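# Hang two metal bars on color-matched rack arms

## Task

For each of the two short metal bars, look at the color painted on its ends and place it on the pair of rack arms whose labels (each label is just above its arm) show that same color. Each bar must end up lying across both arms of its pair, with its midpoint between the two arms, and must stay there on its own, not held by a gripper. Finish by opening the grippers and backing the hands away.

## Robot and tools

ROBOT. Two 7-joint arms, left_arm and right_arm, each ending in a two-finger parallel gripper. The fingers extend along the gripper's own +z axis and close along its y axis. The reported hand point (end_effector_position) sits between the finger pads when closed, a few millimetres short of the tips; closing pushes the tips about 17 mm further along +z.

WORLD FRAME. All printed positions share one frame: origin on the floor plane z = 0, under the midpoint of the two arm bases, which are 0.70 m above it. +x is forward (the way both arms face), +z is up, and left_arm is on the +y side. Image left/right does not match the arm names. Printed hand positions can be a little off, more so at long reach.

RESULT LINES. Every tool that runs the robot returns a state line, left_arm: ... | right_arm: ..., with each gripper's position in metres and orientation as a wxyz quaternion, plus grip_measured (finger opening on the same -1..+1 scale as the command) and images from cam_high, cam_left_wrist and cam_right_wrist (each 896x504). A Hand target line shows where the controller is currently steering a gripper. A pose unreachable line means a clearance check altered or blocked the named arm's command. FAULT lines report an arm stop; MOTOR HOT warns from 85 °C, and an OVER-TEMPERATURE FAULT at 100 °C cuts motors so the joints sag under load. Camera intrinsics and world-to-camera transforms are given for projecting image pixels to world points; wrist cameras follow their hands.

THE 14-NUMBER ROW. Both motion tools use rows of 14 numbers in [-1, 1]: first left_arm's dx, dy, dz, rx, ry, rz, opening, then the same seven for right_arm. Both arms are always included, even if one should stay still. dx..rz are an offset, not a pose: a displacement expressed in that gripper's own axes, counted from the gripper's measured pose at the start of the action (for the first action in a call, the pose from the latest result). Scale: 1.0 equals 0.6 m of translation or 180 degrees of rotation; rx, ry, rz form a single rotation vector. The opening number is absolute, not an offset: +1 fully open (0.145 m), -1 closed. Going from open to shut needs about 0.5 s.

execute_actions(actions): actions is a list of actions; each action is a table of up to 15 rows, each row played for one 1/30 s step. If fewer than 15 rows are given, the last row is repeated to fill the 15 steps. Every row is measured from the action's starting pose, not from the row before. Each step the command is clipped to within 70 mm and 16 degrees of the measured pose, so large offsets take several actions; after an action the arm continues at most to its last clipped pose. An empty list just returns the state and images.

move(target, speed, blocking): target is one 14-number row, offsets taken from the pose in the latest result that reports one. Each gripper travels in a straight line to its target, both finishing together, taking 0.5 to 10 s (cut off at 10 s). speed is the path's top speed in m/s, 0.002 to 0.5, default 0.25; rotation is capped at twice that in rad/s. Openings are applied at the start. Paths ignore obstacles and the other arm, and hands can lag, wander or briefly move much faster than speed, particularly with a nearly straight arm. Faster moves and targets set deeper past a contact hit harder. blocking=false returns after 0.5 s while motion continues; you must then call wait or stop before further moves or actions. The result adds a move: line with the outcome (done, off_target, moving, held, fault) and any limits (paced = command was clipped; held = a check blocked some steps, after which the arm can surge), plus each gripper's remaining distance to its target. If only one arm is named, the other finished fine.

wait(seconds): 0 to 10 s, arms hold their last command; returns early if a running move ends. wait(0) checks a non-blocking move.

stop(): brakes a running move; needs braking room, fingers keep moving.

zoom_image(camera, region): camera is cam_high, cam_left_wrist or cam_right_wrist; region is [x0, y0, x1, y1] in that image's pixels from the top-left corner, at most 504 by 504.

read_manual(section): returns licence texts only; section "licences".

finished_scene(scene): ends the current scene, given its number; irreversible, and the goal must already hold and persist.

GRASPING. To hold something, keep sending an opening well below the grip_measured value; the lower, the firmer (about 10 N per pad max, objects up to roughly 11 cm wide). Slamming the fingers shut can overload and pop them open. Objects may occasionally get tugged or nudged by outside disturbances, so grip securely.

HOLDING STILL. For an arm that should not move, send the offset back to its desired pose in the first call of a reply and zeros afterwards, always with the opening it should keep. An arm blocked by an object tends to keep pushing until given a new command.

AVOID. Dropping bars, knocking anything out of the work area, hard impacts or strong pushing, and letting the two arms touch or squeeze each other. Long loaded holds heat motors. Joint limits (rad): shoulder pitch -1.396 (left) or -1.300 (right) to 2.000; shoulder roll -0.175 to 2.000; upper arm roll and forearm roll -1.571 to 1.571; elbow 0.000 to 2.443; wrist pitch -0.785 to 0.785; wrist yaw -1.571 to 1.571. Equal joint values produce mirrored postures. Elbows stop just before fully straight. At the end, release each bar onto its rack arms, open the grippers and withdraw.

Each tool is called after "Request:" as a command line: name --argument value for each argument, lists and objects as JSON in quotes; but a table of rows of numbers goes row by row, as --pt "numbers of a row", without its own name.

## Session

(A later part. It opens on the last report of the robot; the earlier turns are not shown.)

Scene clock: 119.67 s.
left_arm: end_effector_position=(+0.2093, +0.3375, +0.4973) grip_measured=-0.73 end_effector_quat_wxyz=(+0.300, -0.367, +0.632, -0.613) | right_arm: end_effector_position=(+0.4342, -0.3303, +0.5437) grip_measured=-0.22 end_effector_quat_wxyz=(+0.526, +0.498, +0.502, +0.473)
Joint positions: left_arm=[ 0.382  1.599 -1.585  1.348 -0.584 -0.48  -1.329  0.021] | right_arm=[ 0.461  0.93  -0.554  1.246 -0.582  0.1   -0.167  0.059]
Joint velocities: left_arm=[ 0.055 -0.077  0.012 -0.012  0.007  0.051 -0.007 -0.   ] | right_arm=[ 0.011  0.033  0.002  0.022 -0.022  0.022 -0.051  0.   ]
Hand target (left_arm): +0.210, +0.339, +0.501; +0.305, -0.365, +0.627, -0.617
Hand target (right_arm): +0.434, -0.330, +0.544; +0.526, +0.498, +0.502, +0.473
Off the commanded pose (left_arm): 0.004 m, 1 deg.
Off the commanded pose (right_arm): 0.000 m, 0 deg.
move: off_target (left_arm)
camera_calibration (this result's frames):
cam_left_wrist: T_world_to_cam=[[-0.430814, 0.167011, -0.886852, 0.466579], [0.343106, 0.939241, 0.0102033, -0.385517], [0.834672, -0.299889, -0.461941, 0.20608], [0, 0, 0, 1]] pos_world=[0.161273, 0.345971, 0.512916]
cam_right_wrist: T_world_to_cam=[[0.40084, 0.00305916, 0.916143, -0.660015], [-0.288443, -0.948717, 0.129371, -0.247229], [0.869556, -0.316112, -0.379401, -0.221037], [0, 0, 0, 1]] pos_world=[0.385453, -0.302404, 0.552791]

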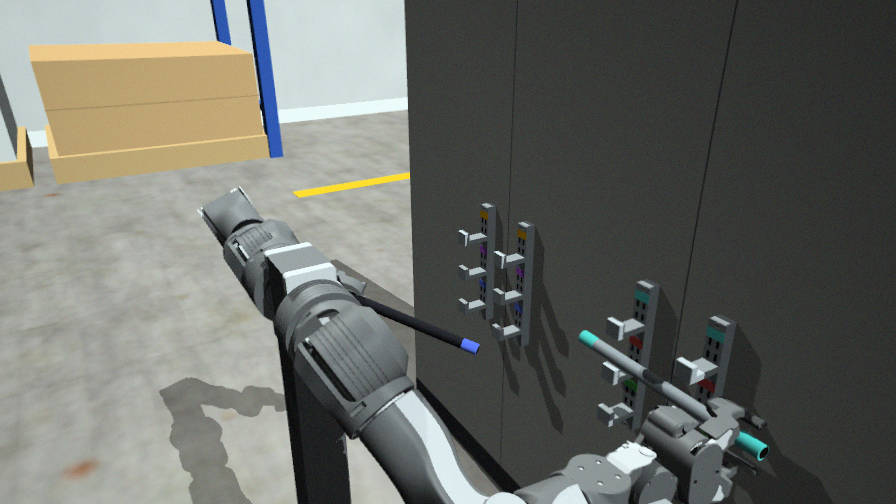

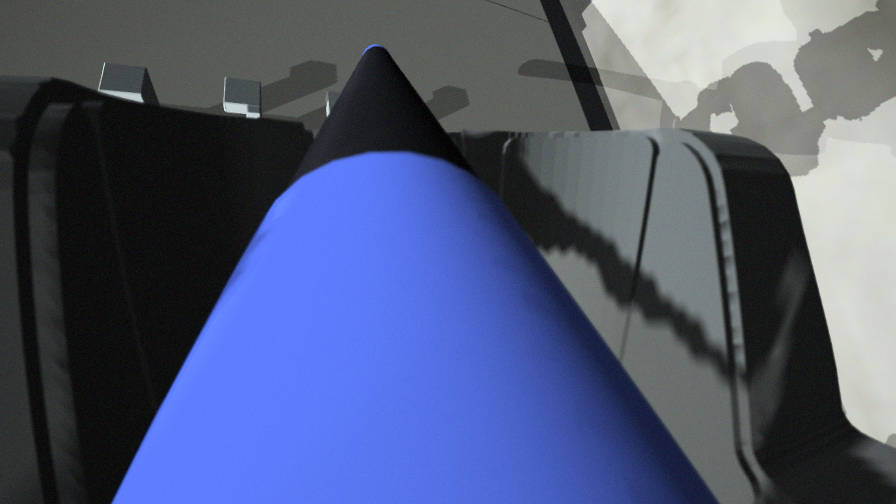

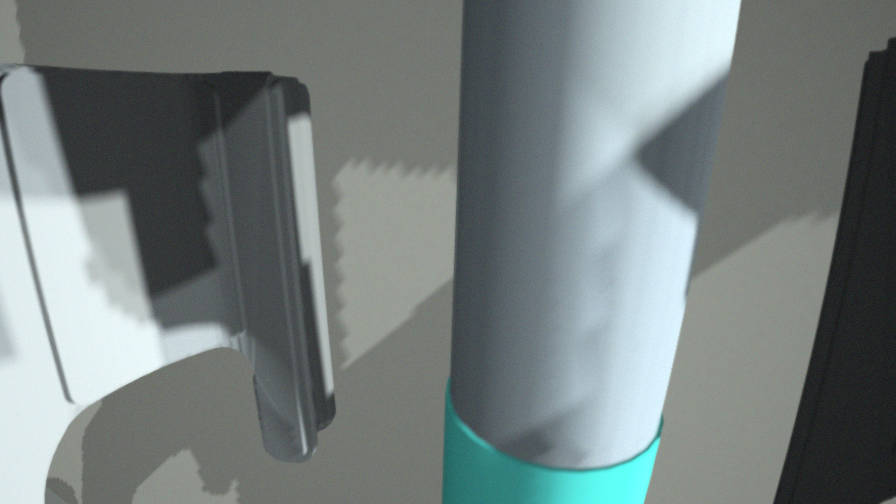

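Request:
move --target '[0,0,0,0,0,0,-1, 0,0,-0.013,0,0,0,-0.22]' --speed 0.05

Request:
move --target '[0,0,0,0,0,0,-1, 0,0,0,0,0,0,-1]'

Request:
move --target '[0,0,0,0,0,0,-1, 0,0.055,0,0,0,0,-1]' --speed 0.05

Scene clock: 121.07 s.
left_arm: end_effector_position=(+0.2090, +0.3372, +0.4967) grip_measured=-0.73 end_effector_quat_wxyz=(+0.299, -0.366, +0.634, -0.612) | right_arm: end_effector_position=(+0.4268, -0.3281, +0.5406) grip_measured=-0.22 end_effector_quat_wxyz=(+0.522, +0.499, +0.506, +0.472)
Joint positions: left_arm=[ 0.382  1.599 -1.585  1.348 -0.586 -0.48  -1.326  0.021] | right_arm=[ 0.418  0.953 -0.543  1.29  -0.569  0.115 -0.168  0.059]
Joint velocities: left_arm=[-0.055  0.033  0.007  0.012 -0.022 -0.051 -0.037 -0.   ] | right_arm=[ 0.033  0.011 -0.012 -0.012 -0.037 -0.007 -0.022 -0.   ]
Hand target (left_arm): +0.209, +0.338, +0.497; +0.300, -0.367, +0.632, -0.613
Hand target (right_arm): +0.427, -0.330, +0.544; +0.526, +0.498, +0.502, +0.473
Off the commanded pose (left_arm): 0.001 m, 0 deg.
Off the commanded pose (right_arm): 0.004 m, 1 deg.
move: off_target (right_arm)
camera_calibration (this result's frames):
cam_left_wrist: T_world_to_cam=[[-0.432904, 0.169997, -0.885266, 0.46465], [0.345253, 0.938441, 0.0113762, -0.385928], [0.832703, -0.300716, -0.464946, 0.208105], [0, 0, 0, 1]] pos_world=[0.161102, 0.345762, 0.512487]
cam_right_wrist: T_world_to_cam=[[0.41083, 0.0046954, 0.9117, -0.655536], [-0.282082, -0.950265, 0.132006, -0.251532], [0.866977, -0.311406, -0.389073, -0.207171], [0, 0, 0, 1]] pos_world=[0.377974, -0.300459, 0.550251]

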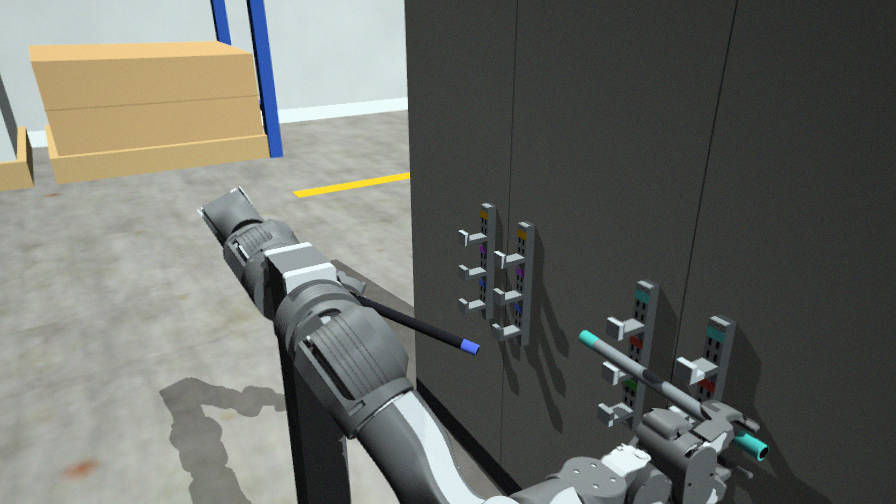

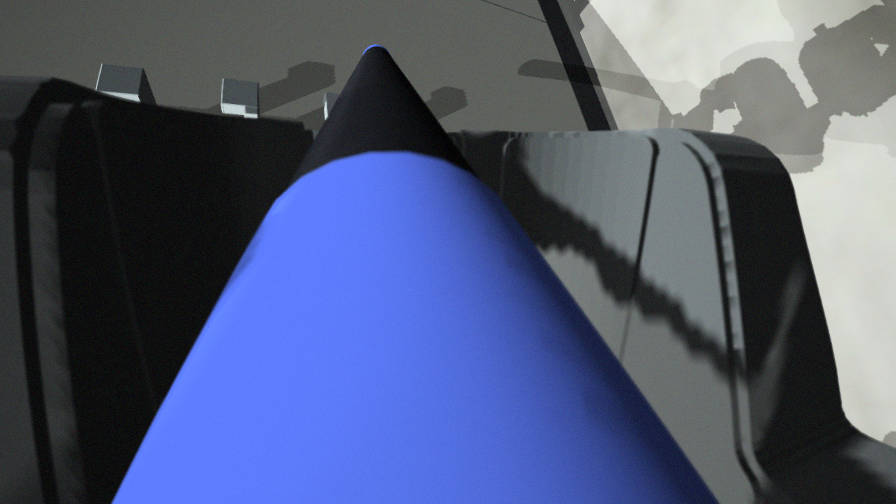

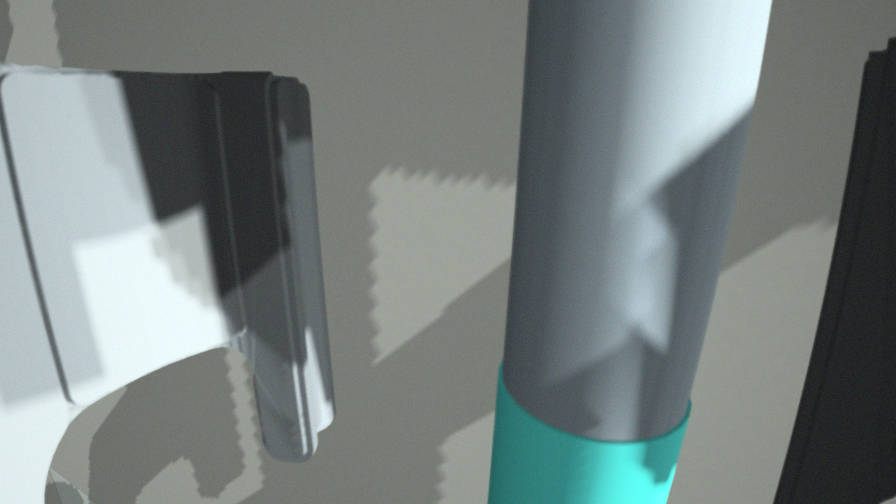

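Scene clock: 121.57 s.
left_arm: end_effector_position=(+0.2088, +0.3370, +0.4961) grip_measured=-0.73 end_effector_quat_wxyz=(+0.298, -0.366, +0.635, -0.611) | right_arm: end_effector_position=(+0.4281, -0.3276, +0.5493) grip_measured=-0.71 end_effector_quat_wxyz=(+0.528, +0.493, +0.495, +0.482)
Joint positions: left_arm=[ 0.382  1.599 -1.585  1.348 -0.588 -0.48  -1.323  0.021] | right_arm=[ 0.428  0.956 -0.544  1.295 -0.557  0.116 -0.191  0.022]
Joint velocities: left_arm=[-0.011  0.011 -0.007  0.007 -0.051 -0.007 -0.007 -0.   ] | right_arm=[ 0.077 -0.055 -0.017  0.007 -0.037 -0.007  0.022  0.   ]
Hand target (left_arm): +0.209, +0.337, +0.497; +0.299, -0.366, +0.634, -0.612
Hand target (right_arm): +0.427, -0.328, +0.541; +0.522, +0.499, +0.506, +0.472
Off the commanded pose (left_arm): 0.001 m, 0 deg.
Off the commanded pose (right_arm): 0.009 m, 2 deg.
move: off_target (right_arm)
camera_calibration (this result's frames):
cam_left_wrist: T_world_to_cam=[[-0.434979, 0.172988, -0.883667, 0.462712], [0.347401, 0.937633, 0.0125466, -0.386335], [0.830726, -0.301529, -0.467947, 0.210122], [0, 0, 0, 1]] pos_world=[0.16093, 0.345555, 0.512057]
cam_right_wrist: T_world_to_cam=[[0.380455, -0.0032256, 0.924794, -0.660765], [-0.285021, -0.951725, 0.113937, -0.241216], [0.879782, -0.306934, -0.363008, -0.223064], [0, 0, 0, 1]] pos_world=[0.378888, -0.300169, 0.55758]

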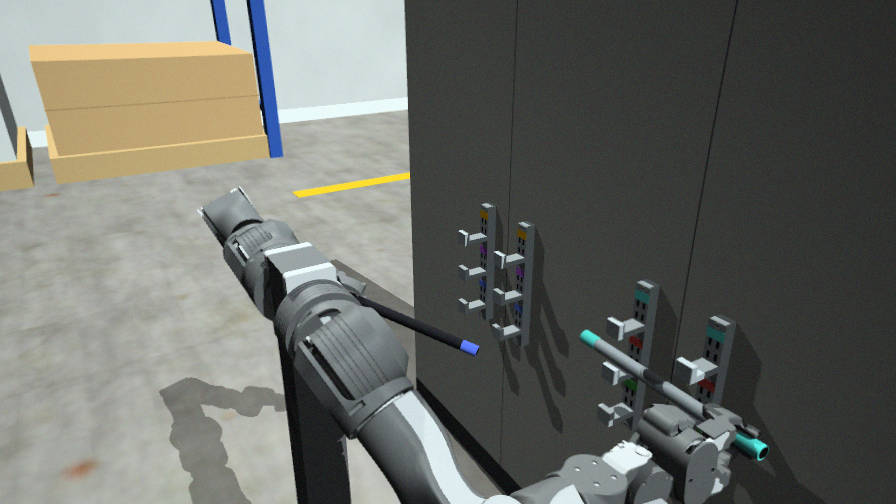

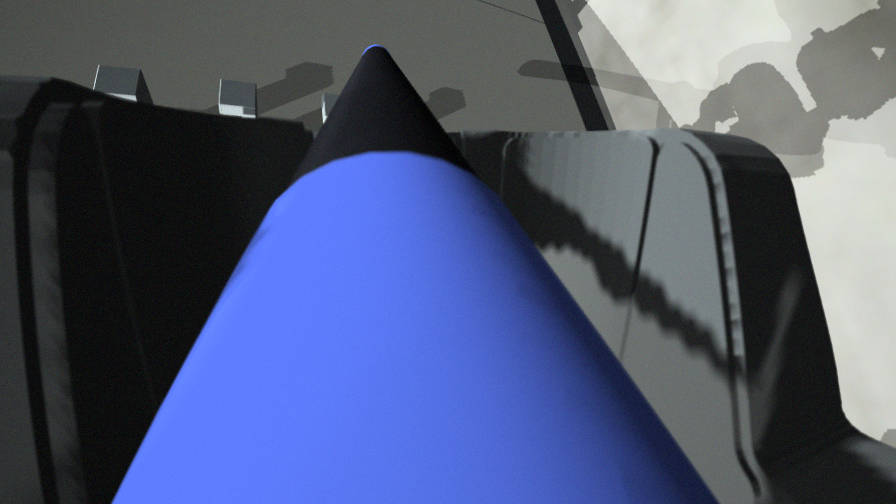

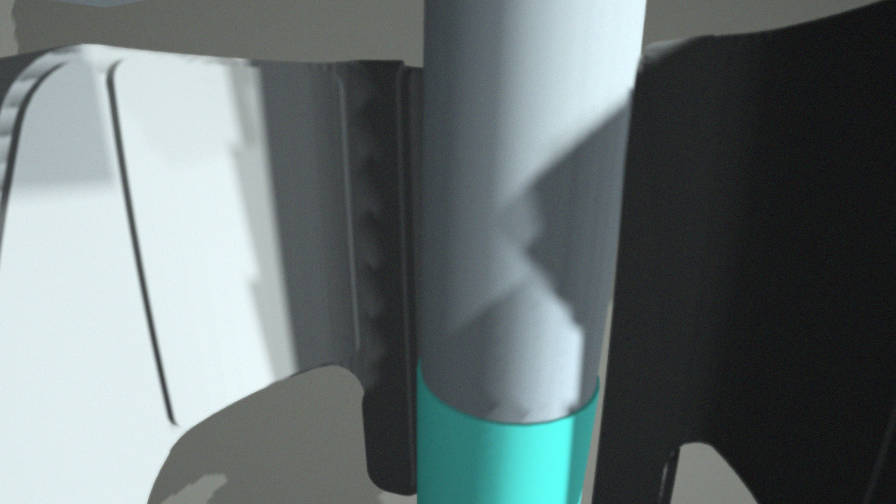

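Scene clock: 122.47 s.
left_arm: end_effector_position=(+0.2086, +0.3367, +0.4956) grip_measured=-0.73 end_effector_quat_wxyz=(+0.297, -0.366, +0.636, -0.610) | right_arm: end_effector_position=(+0.4272, -0.3237, +0.5774) grip_measured=-0.73 end_effector_quat_wxyz=(+0.524, +0.494, +0.501, +0.481)
Joint positions: left_arm=[ 0.382  1.599 -1.585  1.348 -0.59  -0.48  -1.321  0.021] | right_arm=[ 0.452  1.02  -0.527  1.399 -0.52   0.155 -0.093  0.02 ]
Joint velocities: left_arm=[ 0.011  0.011  0.002  0.002 -0.051  0.037  0.081 -0.   ] | right_arm=[ 0.033  0.033  0.017  0.022  0.066 -0.007  0.007 -0.   ]
Hand target (left_arm): +0.209, +0.337, +0.496; +0.298, -0.366, +0.635, -0.611
Hand target (right_arm): +0.428, -0.325, +0.582; +0.527, +0.493, +0.496, +0.483
Off the commanded pose (left_arm): 0.001 m, 0 deg.
Off the commanded pose (right_arm): 0.005 m, 1 deg.
move: off_target (right_arm)
camera_calibration (this result's frames):
cam_left_wrist: T_world_to_cam=[[-0.437019, 0.175715, -0.882122, 0.46091], [0.349225, 0.93694, 0.0136227, -0.38672], [0.828889, -0.302105, -0.470825, 0.211965], [0, 0, 0, 1]] pos_world=[0.160783, 0.34538, 0.511646]
cam_right_wrist: T_world_to_cam=[[0.390695, 0.00194011, 0.920518, -0.68665], [-0.277189, -0.953336, 0.119656, -0.248071], [0.877795, -0.301906, -0.371926, -0.203327], [0, 0, 0, 1]] pos_world=[0.377988, -0.296549, 0.586134]

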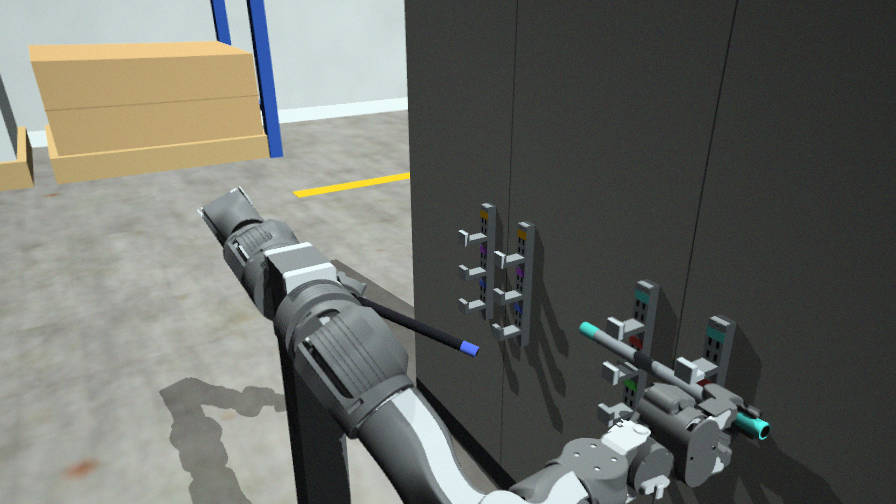

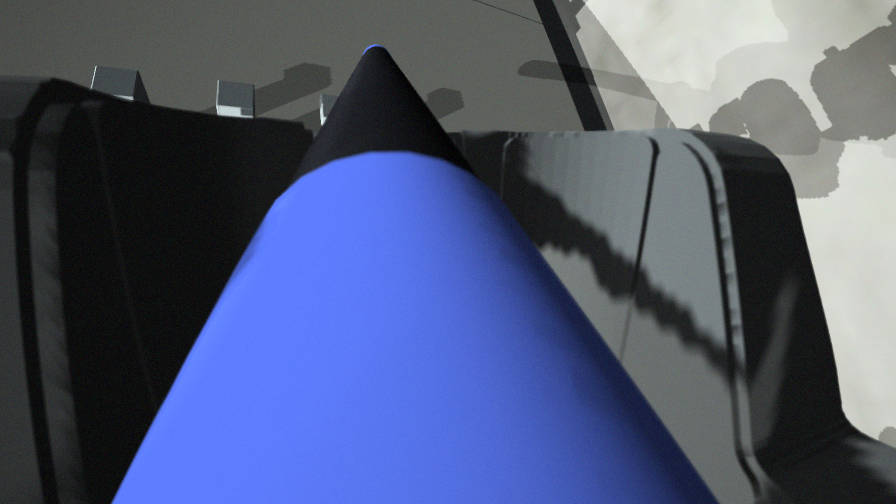

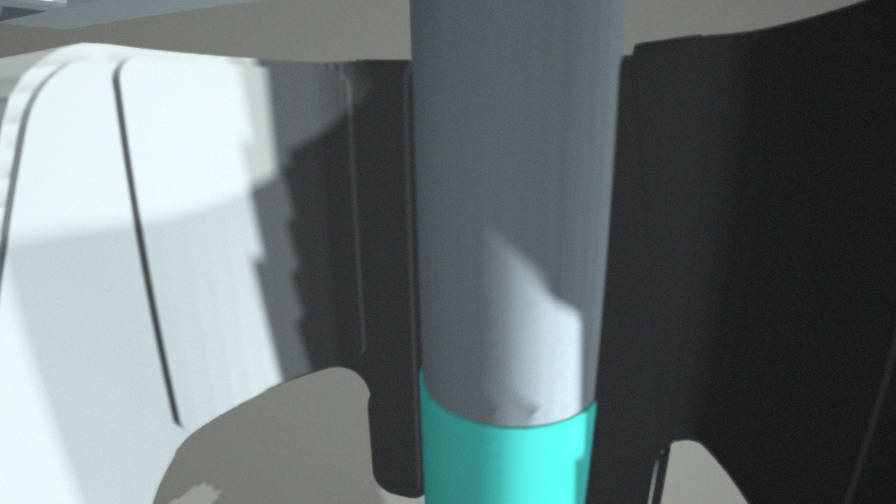

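Request:
move --target '[0,0,0,0,0,0,-1, 0,0.008,-0.15,0,0,0,-1]' --speed 0.06

Scene clock: 124.60 s.
left_arm: end_effector_position=(+0.2084, +0.3365, +0.4950) grip_measured=-0.73 end_effector_quat_wxyz=(+0.296, -0.366, +0.638, -0.610) | right_arm: end_effector_position=(+0.3380, -0.3185, +0.5778) grip_measured=-0.73 end_effector_quat_wxyz=(+0.519, +0.496, +0.508, +0.476)
Joint positions: left_arm=[ 0.382  1.599 -1.585  1.348 -0.593 -0.48  -1.318  0.021] | right_arm=[-0.422  1.359 -0.014  1.84  -0.261  0.314 -0.357  0.02 ]
Joint velocities: left_arm=[ 0.011  0.055  0.017 -0.002  0.095  0.007 -0.022 -0.   ] | right_arm=[-0.143 -0.011  0.002  0.002 -0.051 -0.022 -0.007 -0.   ]
Hand target (left_arm): +0.209, +0.337, +0.496; +0.297, -0.366, +0.636, -0.610
Hand target (right_arm): +0.338, -0.318, +0.582; +0.522, +0.492, +0.504, +0.481
Off the commanded pose (left_arm): 0.001 m, 0 deg.
Off the commanded pose (right_arm): 0.004 m, 1 deg.
move: off_target (right_arm)
camera_calibration (this result's frames):
cam_left_wrist: T_world_to_cam=[[-0.439069, 0.178715, -0.8805, 0.458955], [0.351374, 0.936119, 0.0147881, -0.387119], [0.826895, -0.302891, -0.473816, 0.213967], [0, 0, 0, 1]] pos_world=[0.160608, 0.345176, 0.511216]
cam_right_wrist: T_world_to_cam=[[0.408759, 0.00730877, 0.912613, -0.652022], [-0.270584, -0.954037, 0.128835, -0.275632], [0.871608, -0.2996, -0.387993, -0.111181], [0, 0, 0, 1]] pos_world=[0.288845, -0.291507, 0.587418]

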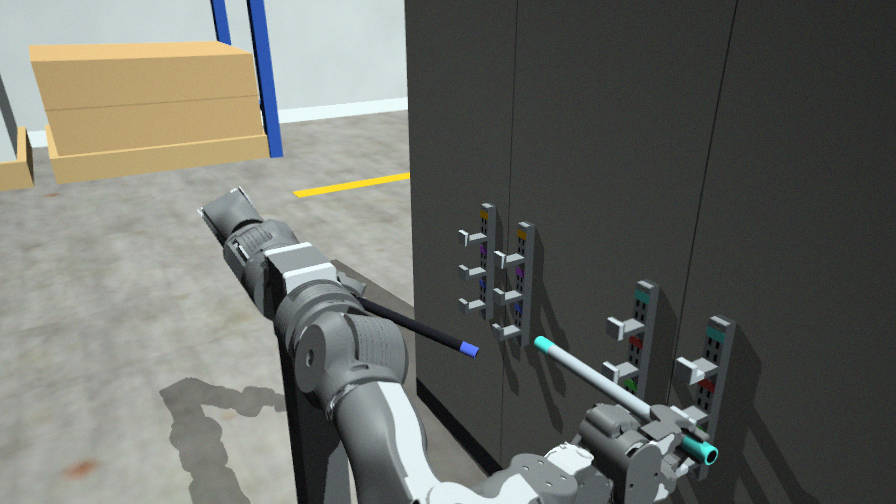

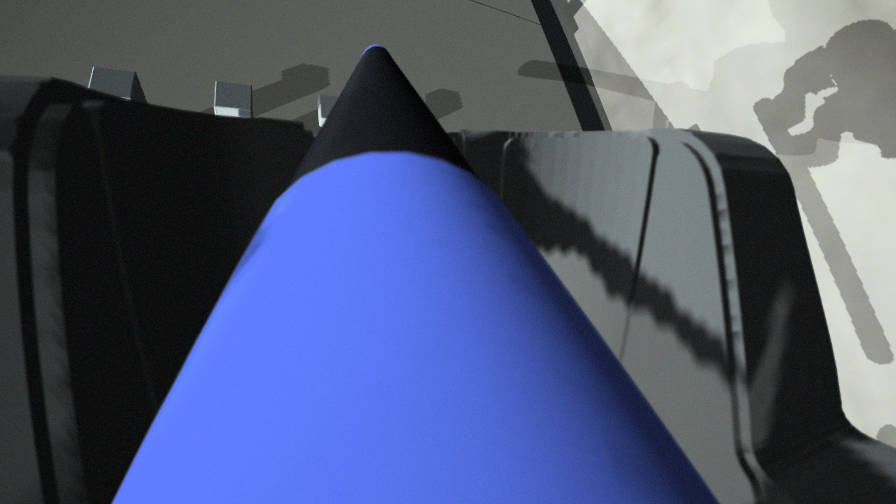

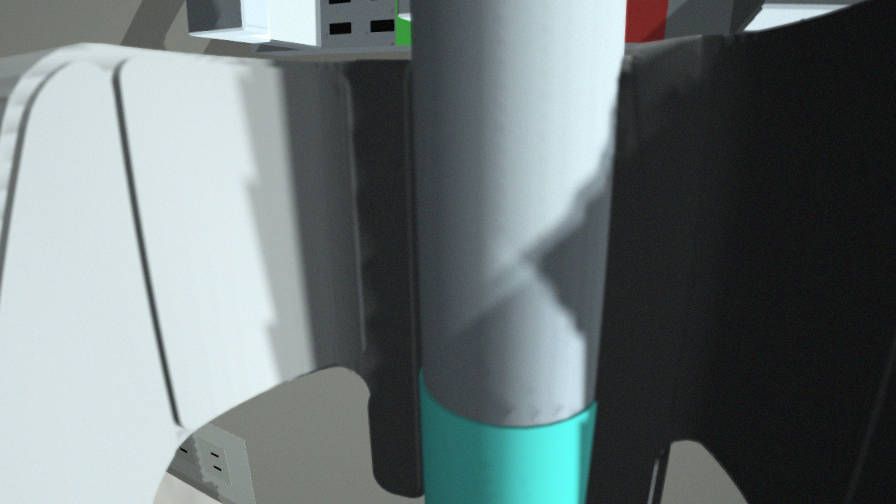

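Request:
move --target '[0,0,0,0,0,0,-1, -0.012,0.16,0,0,0,0,-1]' --speed 0.08

Request:
move --target '[0,0,0,0,0,0,-1, 0,0.005,0.155,0,0,0,-1]' --speed 0.06

Scene clock: 126.47 s.
left_arm: end_effector_position=(+0.2082, +0.3362, +0.4944) grip_measured=-0.73 end_effector_quat_wxyz=(+0.295, -0.366, +0.639, -0.609) | right_arm: end_effector_position=(+0.3394, -0.3189, +0.6714) grip_measured=-0.73 end_effector_quat_wxyz=(+0.517, +0.496, +0.510, +0.475)
Joint positions: left_arm=[ 0.382  1.599 -1.585  1.348 -0.594 -0.48  -1.315  0.021] | right_arm=[-0.702  1.342  0.707  1.983 -0.24   0.282  0.094  0.02 ]
Joint velocities: left_arm=[ 0.011  0.055  0.002  0.007 -0.007 -0.037 -0.051  0.   ] | right_arm=[ 0.011  0.011 -0.002 -0.012 -0.051  0.022 -0.007 -0.   ]
Hand target (left_arm): +0.208, +0.336, +0.495; +0.296, -0.366, +0.638, -0.610
Hand target (right_arm): +0.340, -0.318, +0.673; +0.517, +0.494, +0.509, +0.478
Off the commanded pose (left_arm): 0.001 m, 0 deg.
Off the commanded pose (right_arm): 0.003 m, 0 deg.
move: done
camera_calibration (this result's frames):
cam_left_wrist: T_world_to_cam=[[-0.441084, 0.181449, -0.878932, 0.457137], [0.353199, 0.935414, 0.0158598, -0.387496], [0.825043, -0.303442, -0.476684, 0.215796], [0, 0, 0, 1]] pos_world=[0.160458, 0.345004, 0.510805]
cam_right_wrist: T_world_to_cam=[[0.413069, 0.00924075, 0.910653, -0.737539], [-0.267564, -0.954586, 0.131053, -0.290422], [0.870508, -0.297792, -0.391837, -0.0726632], [0, 0, 0, 1]] pos_world=[0.290201, -0.292056, 0.68123]

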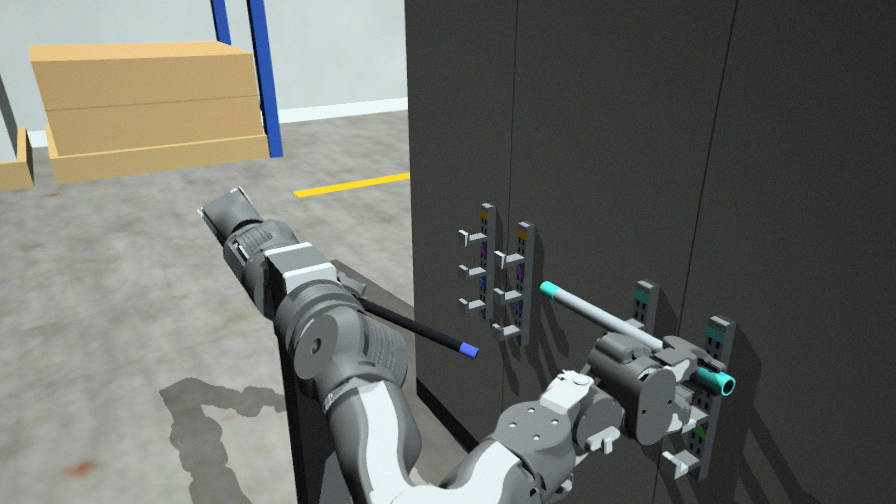

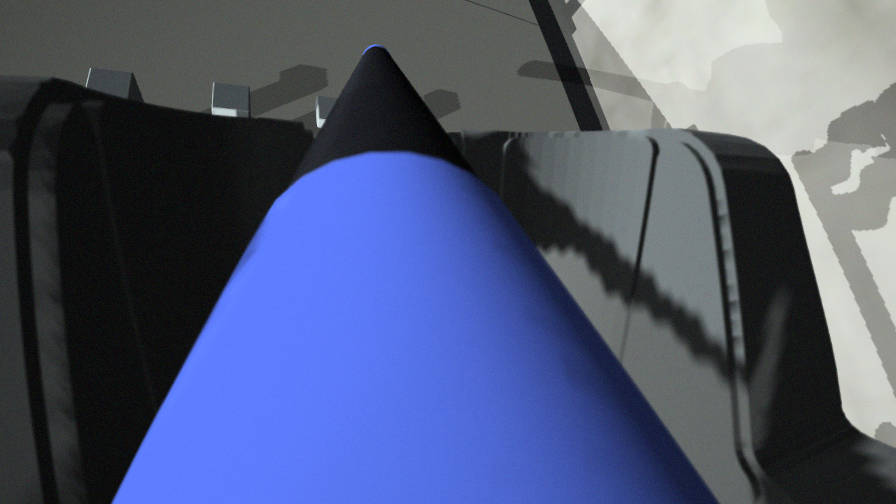

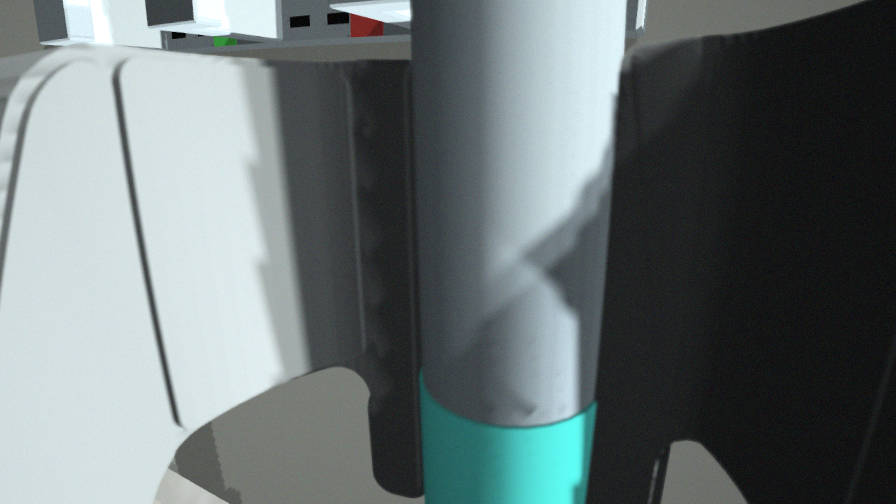

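Scene clock: 128.27 s.
left_arm: end_effector_position=(+0.2079, +0.3360, +0.4938) grip_measured=-0.73 end_effector_quat_wxyz=(+0.294, -0.366, +0.641, -0.608) | right_arm: end_effector_position=(+0.4323, -0.3219, +0.6655) grip_measured=-0.73 end_effector_quat_wxyz=(+0.514, +0.502, +0.515, +0.467)
Joint positions: left_arm=[ 0.382  1.599 -1.585  1.348 -0.597 -0.48  -1.313  0.021] | right_arm=[-0.984  1.966  0.653  1.527  0.27   0.245 -0.308  0.02 ]
Joint velocities: left_arm=[-0.011  0.033  0.017 -0.002 -0.007 -0.022  0.022 -0.   ] | right_arm=[ 0.011 -0.033  0.007  0.012 -0.007  0.007  0.022  0.   ]
Hand target (left_arm): +0.208, +0.336, +0.494; +0.295, -0.366, +0.639, -0.609
Hand target (right_arm): +0.433, -0.321, +0.669; +0.515, +0.499, +0.511, +0.474
Off the commanded pose (left_arm): 0.001 m, 0 deg.
Off the commanded pose (right_arm): 0.008 m, 1 deg.
move: off_target (right_arm)
camera_calibration (this result's frames):
cam_left_wrist: T_world_to_cam=[[-0.443108, 0.184457, -0.877286, 0.455164], [0.355349, 0.934579, 0.0170203, -0.387887], [0.823033, -0.304201, -0.479666, 0.217783], [0, 0, 0, 1]] pos_world=[0.16028, 0.344802, 0.510374]
cam_right_wrist: T_world_to_cam=[[0.43404, 0.0105835, 0.900831, -0.772596], [-0.26922, -0.952715, 0.140909, -0.272854], [0.859727, -0.303682, -0.410667, -0.141441], [0, 0, 0, 1]] pos_world=[0.38348, -0.294728, 0.676341]

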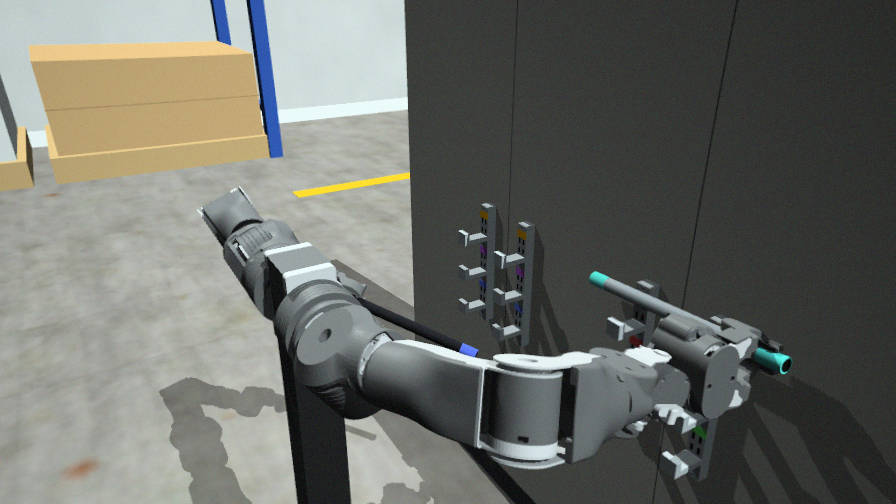

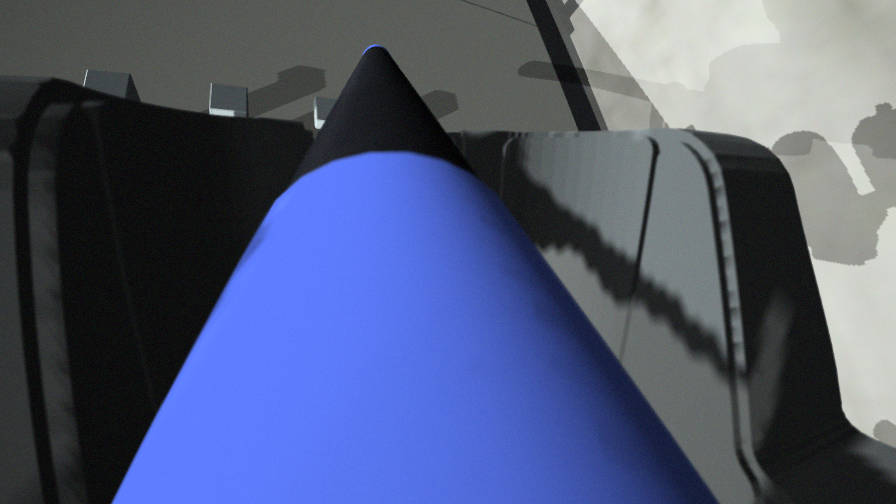

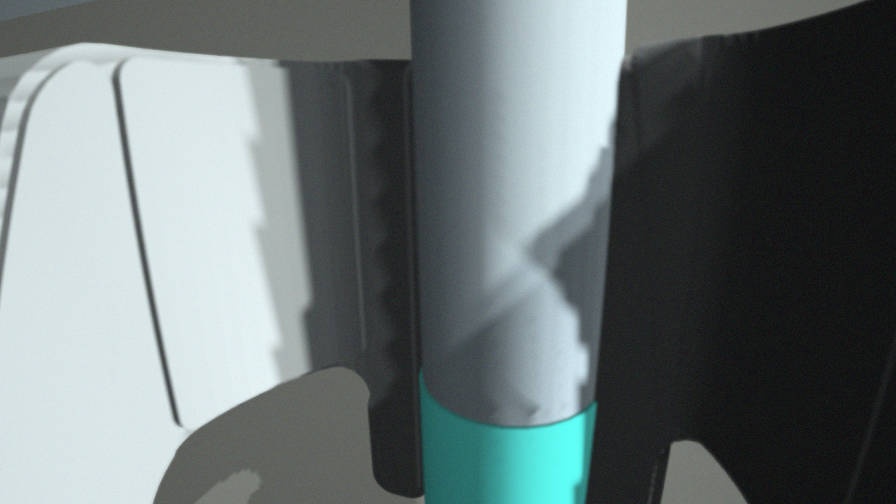

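Request:
move --target '[0,0,0,0,0,0,-1, 0,-0.068,0.0,0,0,0,-1]' --speed 0.04

Request:
move --target '[0,0,0,0,0,0,-1, 0,0,0,0,0,0,-0.22]'

Scene clock: 129.87 s.
left_arm: end_effector_position=(+0.2077, +0.3357, +0.4933) grip_measured=-0.73 end_effector_quat_wxyz=(+0.293, -0.365, +0.642, -0.607) | right_arm: end_effector_position=(+0.4308, -0.3257, +0.6272) grip_measured=-0.73 end_effector_quat_wxyz=(+0.514, +0.505, +0.509, +0.471)
Joint positions: left_arm=[ 0.382  1.599 -1.585  1.348 -0.599 -0.48  -1.31   0.021] | right_arm=[-1.152  1.986  0.665  1.487  0.304  0.229 -0.467  0.021]
Joint velocities: left_arm=[-0.055  0.011 -0.017  0.007 -0.037  0.11  -0.095  0.   ] | right_arm=[ 0.077  0.011 -0.007  0.022  0.007 -0.095 -0.022  0.   ]
Hand target (left_arm): +0.208, +0.336, +0.494; +0.294, -0.366, +0.641, -0.608
Hand target (right_arm): +0.431, -0.325, +0.625; +0.514, +0.503, +0.515, +0.467
Off the commanded pose (left_arm): 0.001 m, 0 deg.
Off the commanded pose (right_arm): 0.003 m, 1 deg.
move: done
camera_calibration (this result's frames):
cam_left_wrist: T_world_to_cam=[[-0.445117, 0.187469, -0.875629, 0.453183], [0.357499, 0.933736, 0.018178, -0.388273], [0.821014, -0.304945, -0.482642, 0.219762], [0, 0, 0, 1]] pos_world=[0.160099, 0.344602, 0.509944]
cam_right_wrist: T_world_to_cam=[[0.427539, -0.00378203, 0.903989, -0.741251], [-0.276407, -0.952647, 0.12674, -0.259544], [0.860703, -0.304056, -0.408339, -0.159003], [0, 0, 0, 1]] pos_world=[0.382028, -0.298403, 0.63805]

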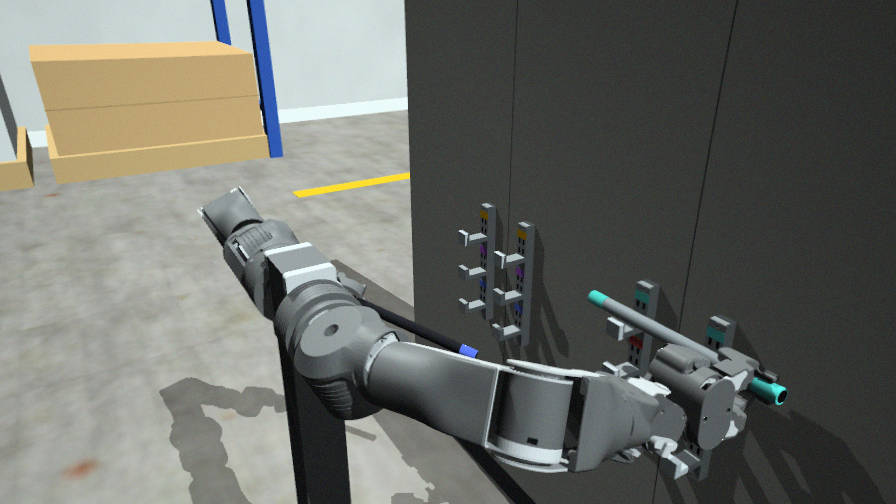

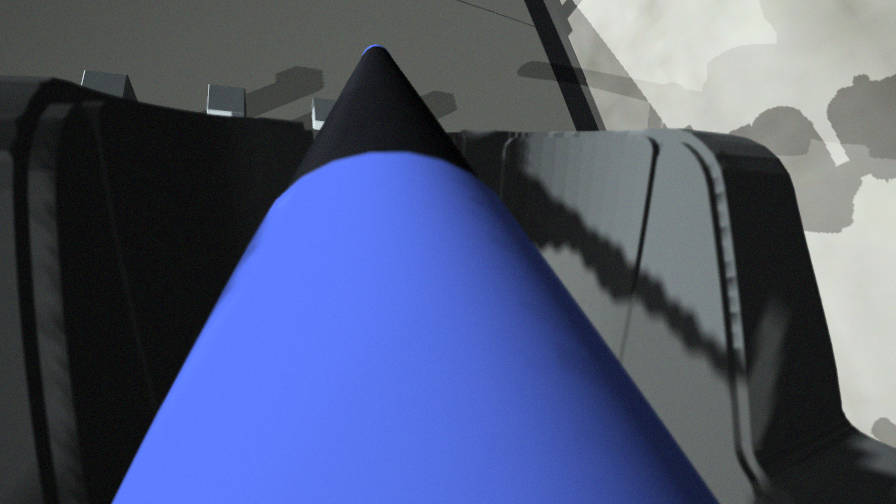

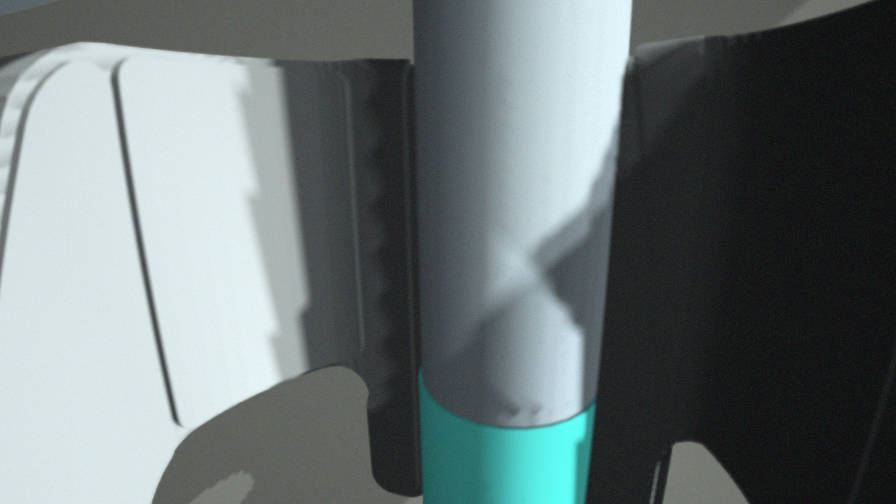

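Scene clock: 130.37 s.
left_arm: end_effector_position=(+0.2074, +0.3355, +0.4927) grip_measured=-0.73 end_effector_quat_wxyz=(+0.291, -0.365, +0.644, -0.606) | right_arm: end_effector_position=(+0.4308, -0.3257, +0.6271) grip_measured=-0.22 end_effector_quat_wxyz=(+0.514, +0.505, +0.509, +0.471)
Joint positions: left_arm=[ 0.382  1.599 -1.585  1.348 -0.601 -0.48  -1.307  0.021] | right_arm=[-1.152  1.986  0.665  1.487  0.304  0.229 -0.466  0.059]
Joint velocities: left_arm=[-0.055 -0.011 -0.002 -0.007  0.022  0.022 -0.022  0.   ] | right_arm=[-0.033 -0.033  0.017  0.012 -0.037 -0.022 -0.022  0.   ]
Hand target (left_arm): +0.208, +0.336, +0.493; +0.293, -0.365, +0.642, -0.607
Hand target (right_arm): +0.431, -0.326, +0.627; +0.514, +0.505, +0.509, +0.471
Off the commanded pose (left_arm): 0.001 m, 0 deg.
Off the commanded pose (right_arm): 0.000 m, 0 deg.
move: done
camera_calibration (this result's frames):
cam_left_wrist: T_world_to_cam=[[-0.447096, 0.190214, -0.874027, 0.45134], [0.359327, 0.933013, 0.019243, -0.388639], [0.819139, -0.305458, -0.485496, 0.221568], [0, 0, 0, 1]] pos_world=[0.159946, 0.344434, 0.509533]
cam_right_wrist: T_world_to_cam=[[0.427883, -0.00380317, 0.903826, -0.741247], [-0.276376, -0.952644, 0.126831, -0.259609], [0.860542, -0.304065, -0.408671, -0.158753], [0, 0, 0, 1]] pos_world=[0.38203, -0.298405, 0.638007]

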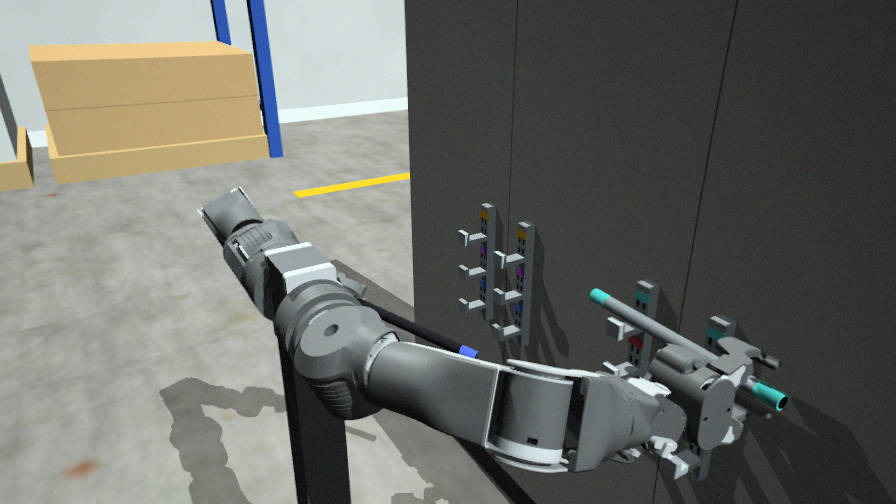

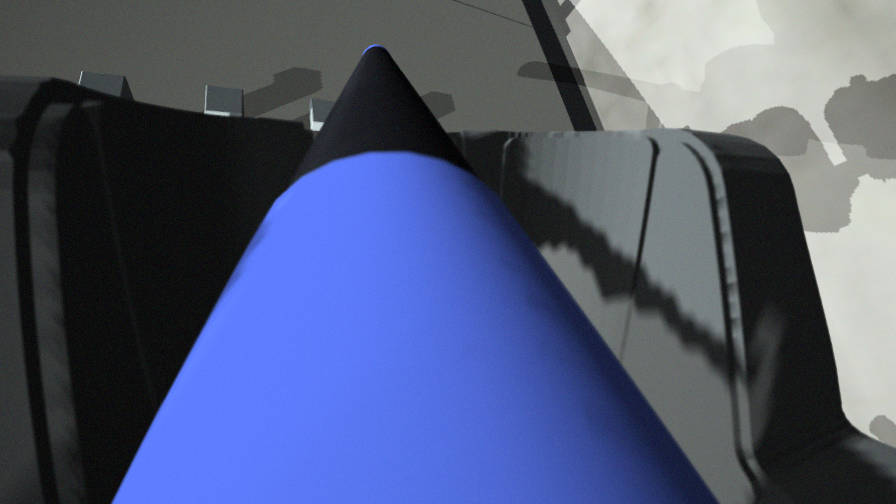

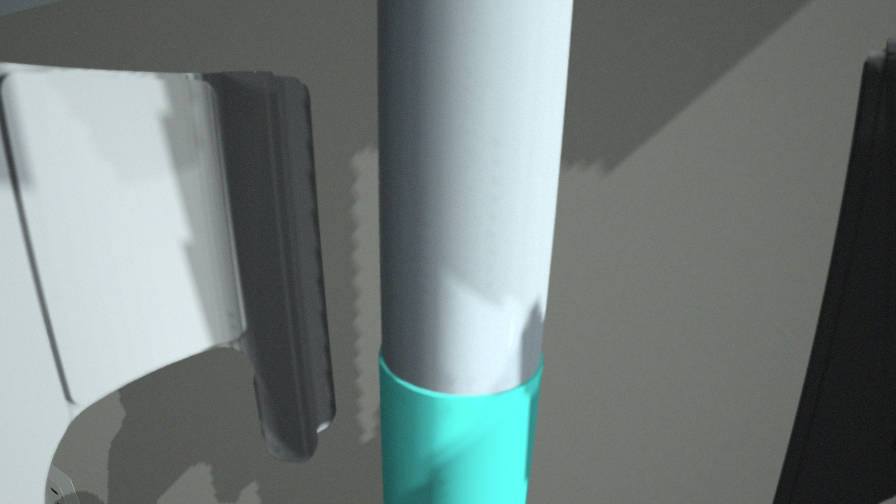

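Request:
move --target '[-0.07,0,-0.04,0,0,0,-1, 0,0,-0.2,0,0,0,-0.22]' --speed 0.08

Scene clock: 132.57 s.
left_arm: end_effector_position=(+0.2100, +0.3835, +0.4887) grip_measured=-0.73 end_effector_quat_wxyz=(+0.287, -0.366, +0.652, -0.599) | right_arm: end_effector_position=(+0.3104, -0.3225, +0.6330) grip_measured=-0.22 end_effector_quat_wxyz=(+0.516, +0.505, +0.506, +0.472)
Joint positions: left_arm=[ 0.395  1.504 -1.585  1.01  -0.7   -0.678 -1.453  0.021] | right_arm=[-0.995  1.225  0.813  2.05  -0.283  0.264 -0.067  0.059]
Joint velocities: left_arm=[-0.055  0.011 -0.012  0.002 -0.037 -0.037 -0.037 -0.   ] | right_arm=[ 0.033  0.011 -0.002  0.002 -0.081  0.037  0.007  0.   ]
Hand target (left_arm): +0.212, +0.383, +0.492; +0.291, -0.364, +0.644, -0.606
Hand target (right_arm): +0.311, -0.322, +0.634; +0.516, +0.503, +0.508, +0.473
Off the commanded pose (left_arm): 0.004 m, 1 deg.
Off the commanded pose (right_arm): 0.003 m, 1 deg.
move: off_target (left_arm)
camera_calibration (this result's frames):
cam_left_wrist: T_world_to_cam=[[-0.459684, 0.206421, -0.86376, 0.431248], [0.365083, 0.930551, 0.0280902, -0.438881], [0.809571, -0.302431, -0.50312, 0.241622], [0, 0, 0, 1]] pos_world=[0.162855, 0.392456, 0.506388]
cam_right_wrist: T_world_to_cam=[[0.420754, -0.0074186, 0.907144, -0.69606], [-0.280648, -0.951976, 0.122385, -0.286203], [0.862672, -0.306082, -0.40263, -0.0568944], [0, 0, 0, 1]] pos_world=[0.261629, -0.295036, 0.643546]

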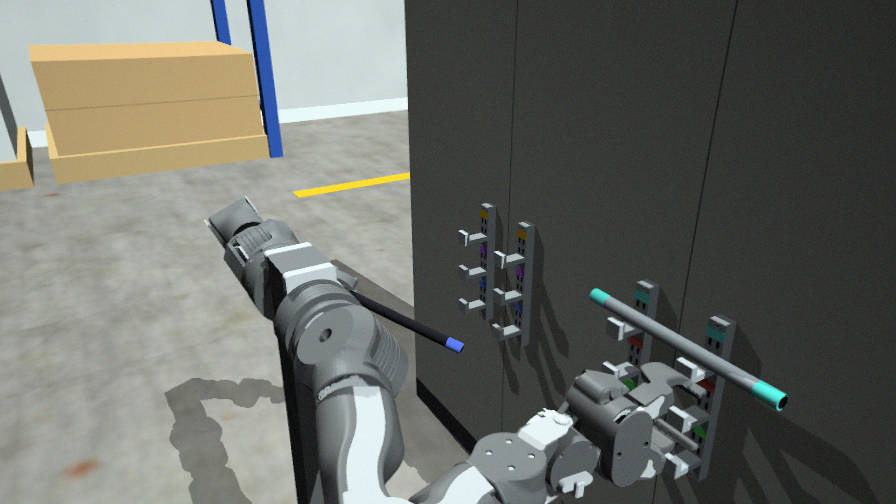

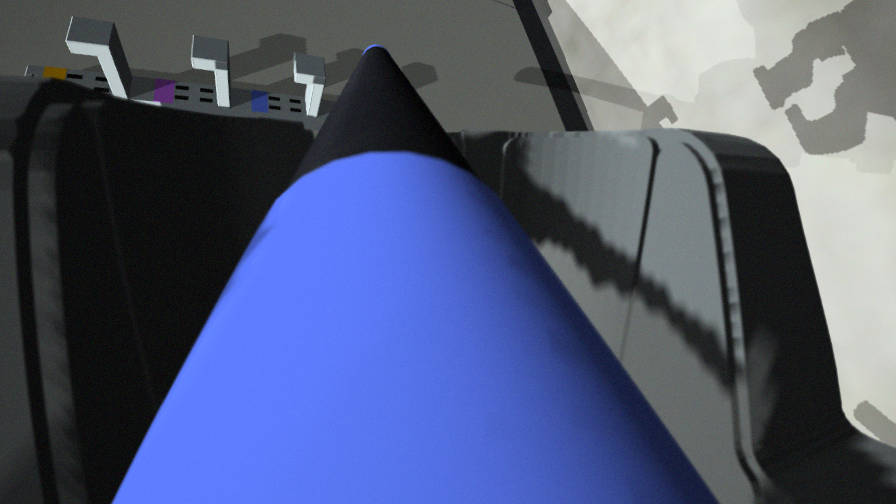

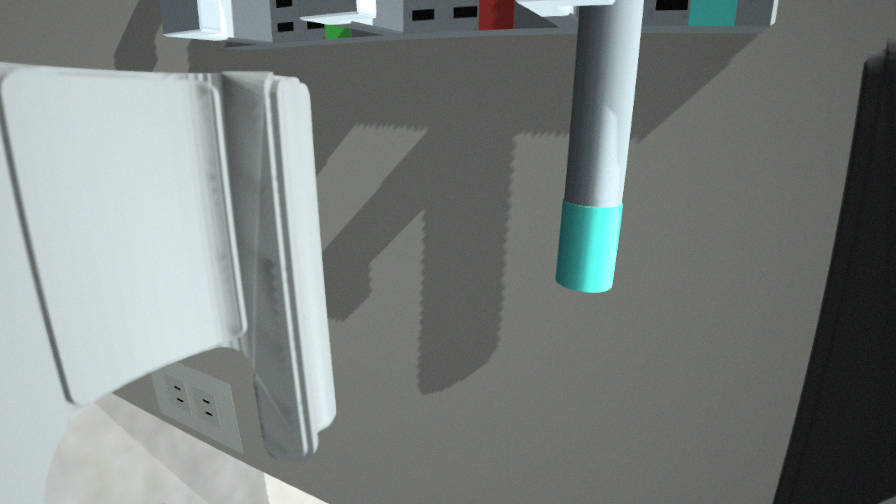

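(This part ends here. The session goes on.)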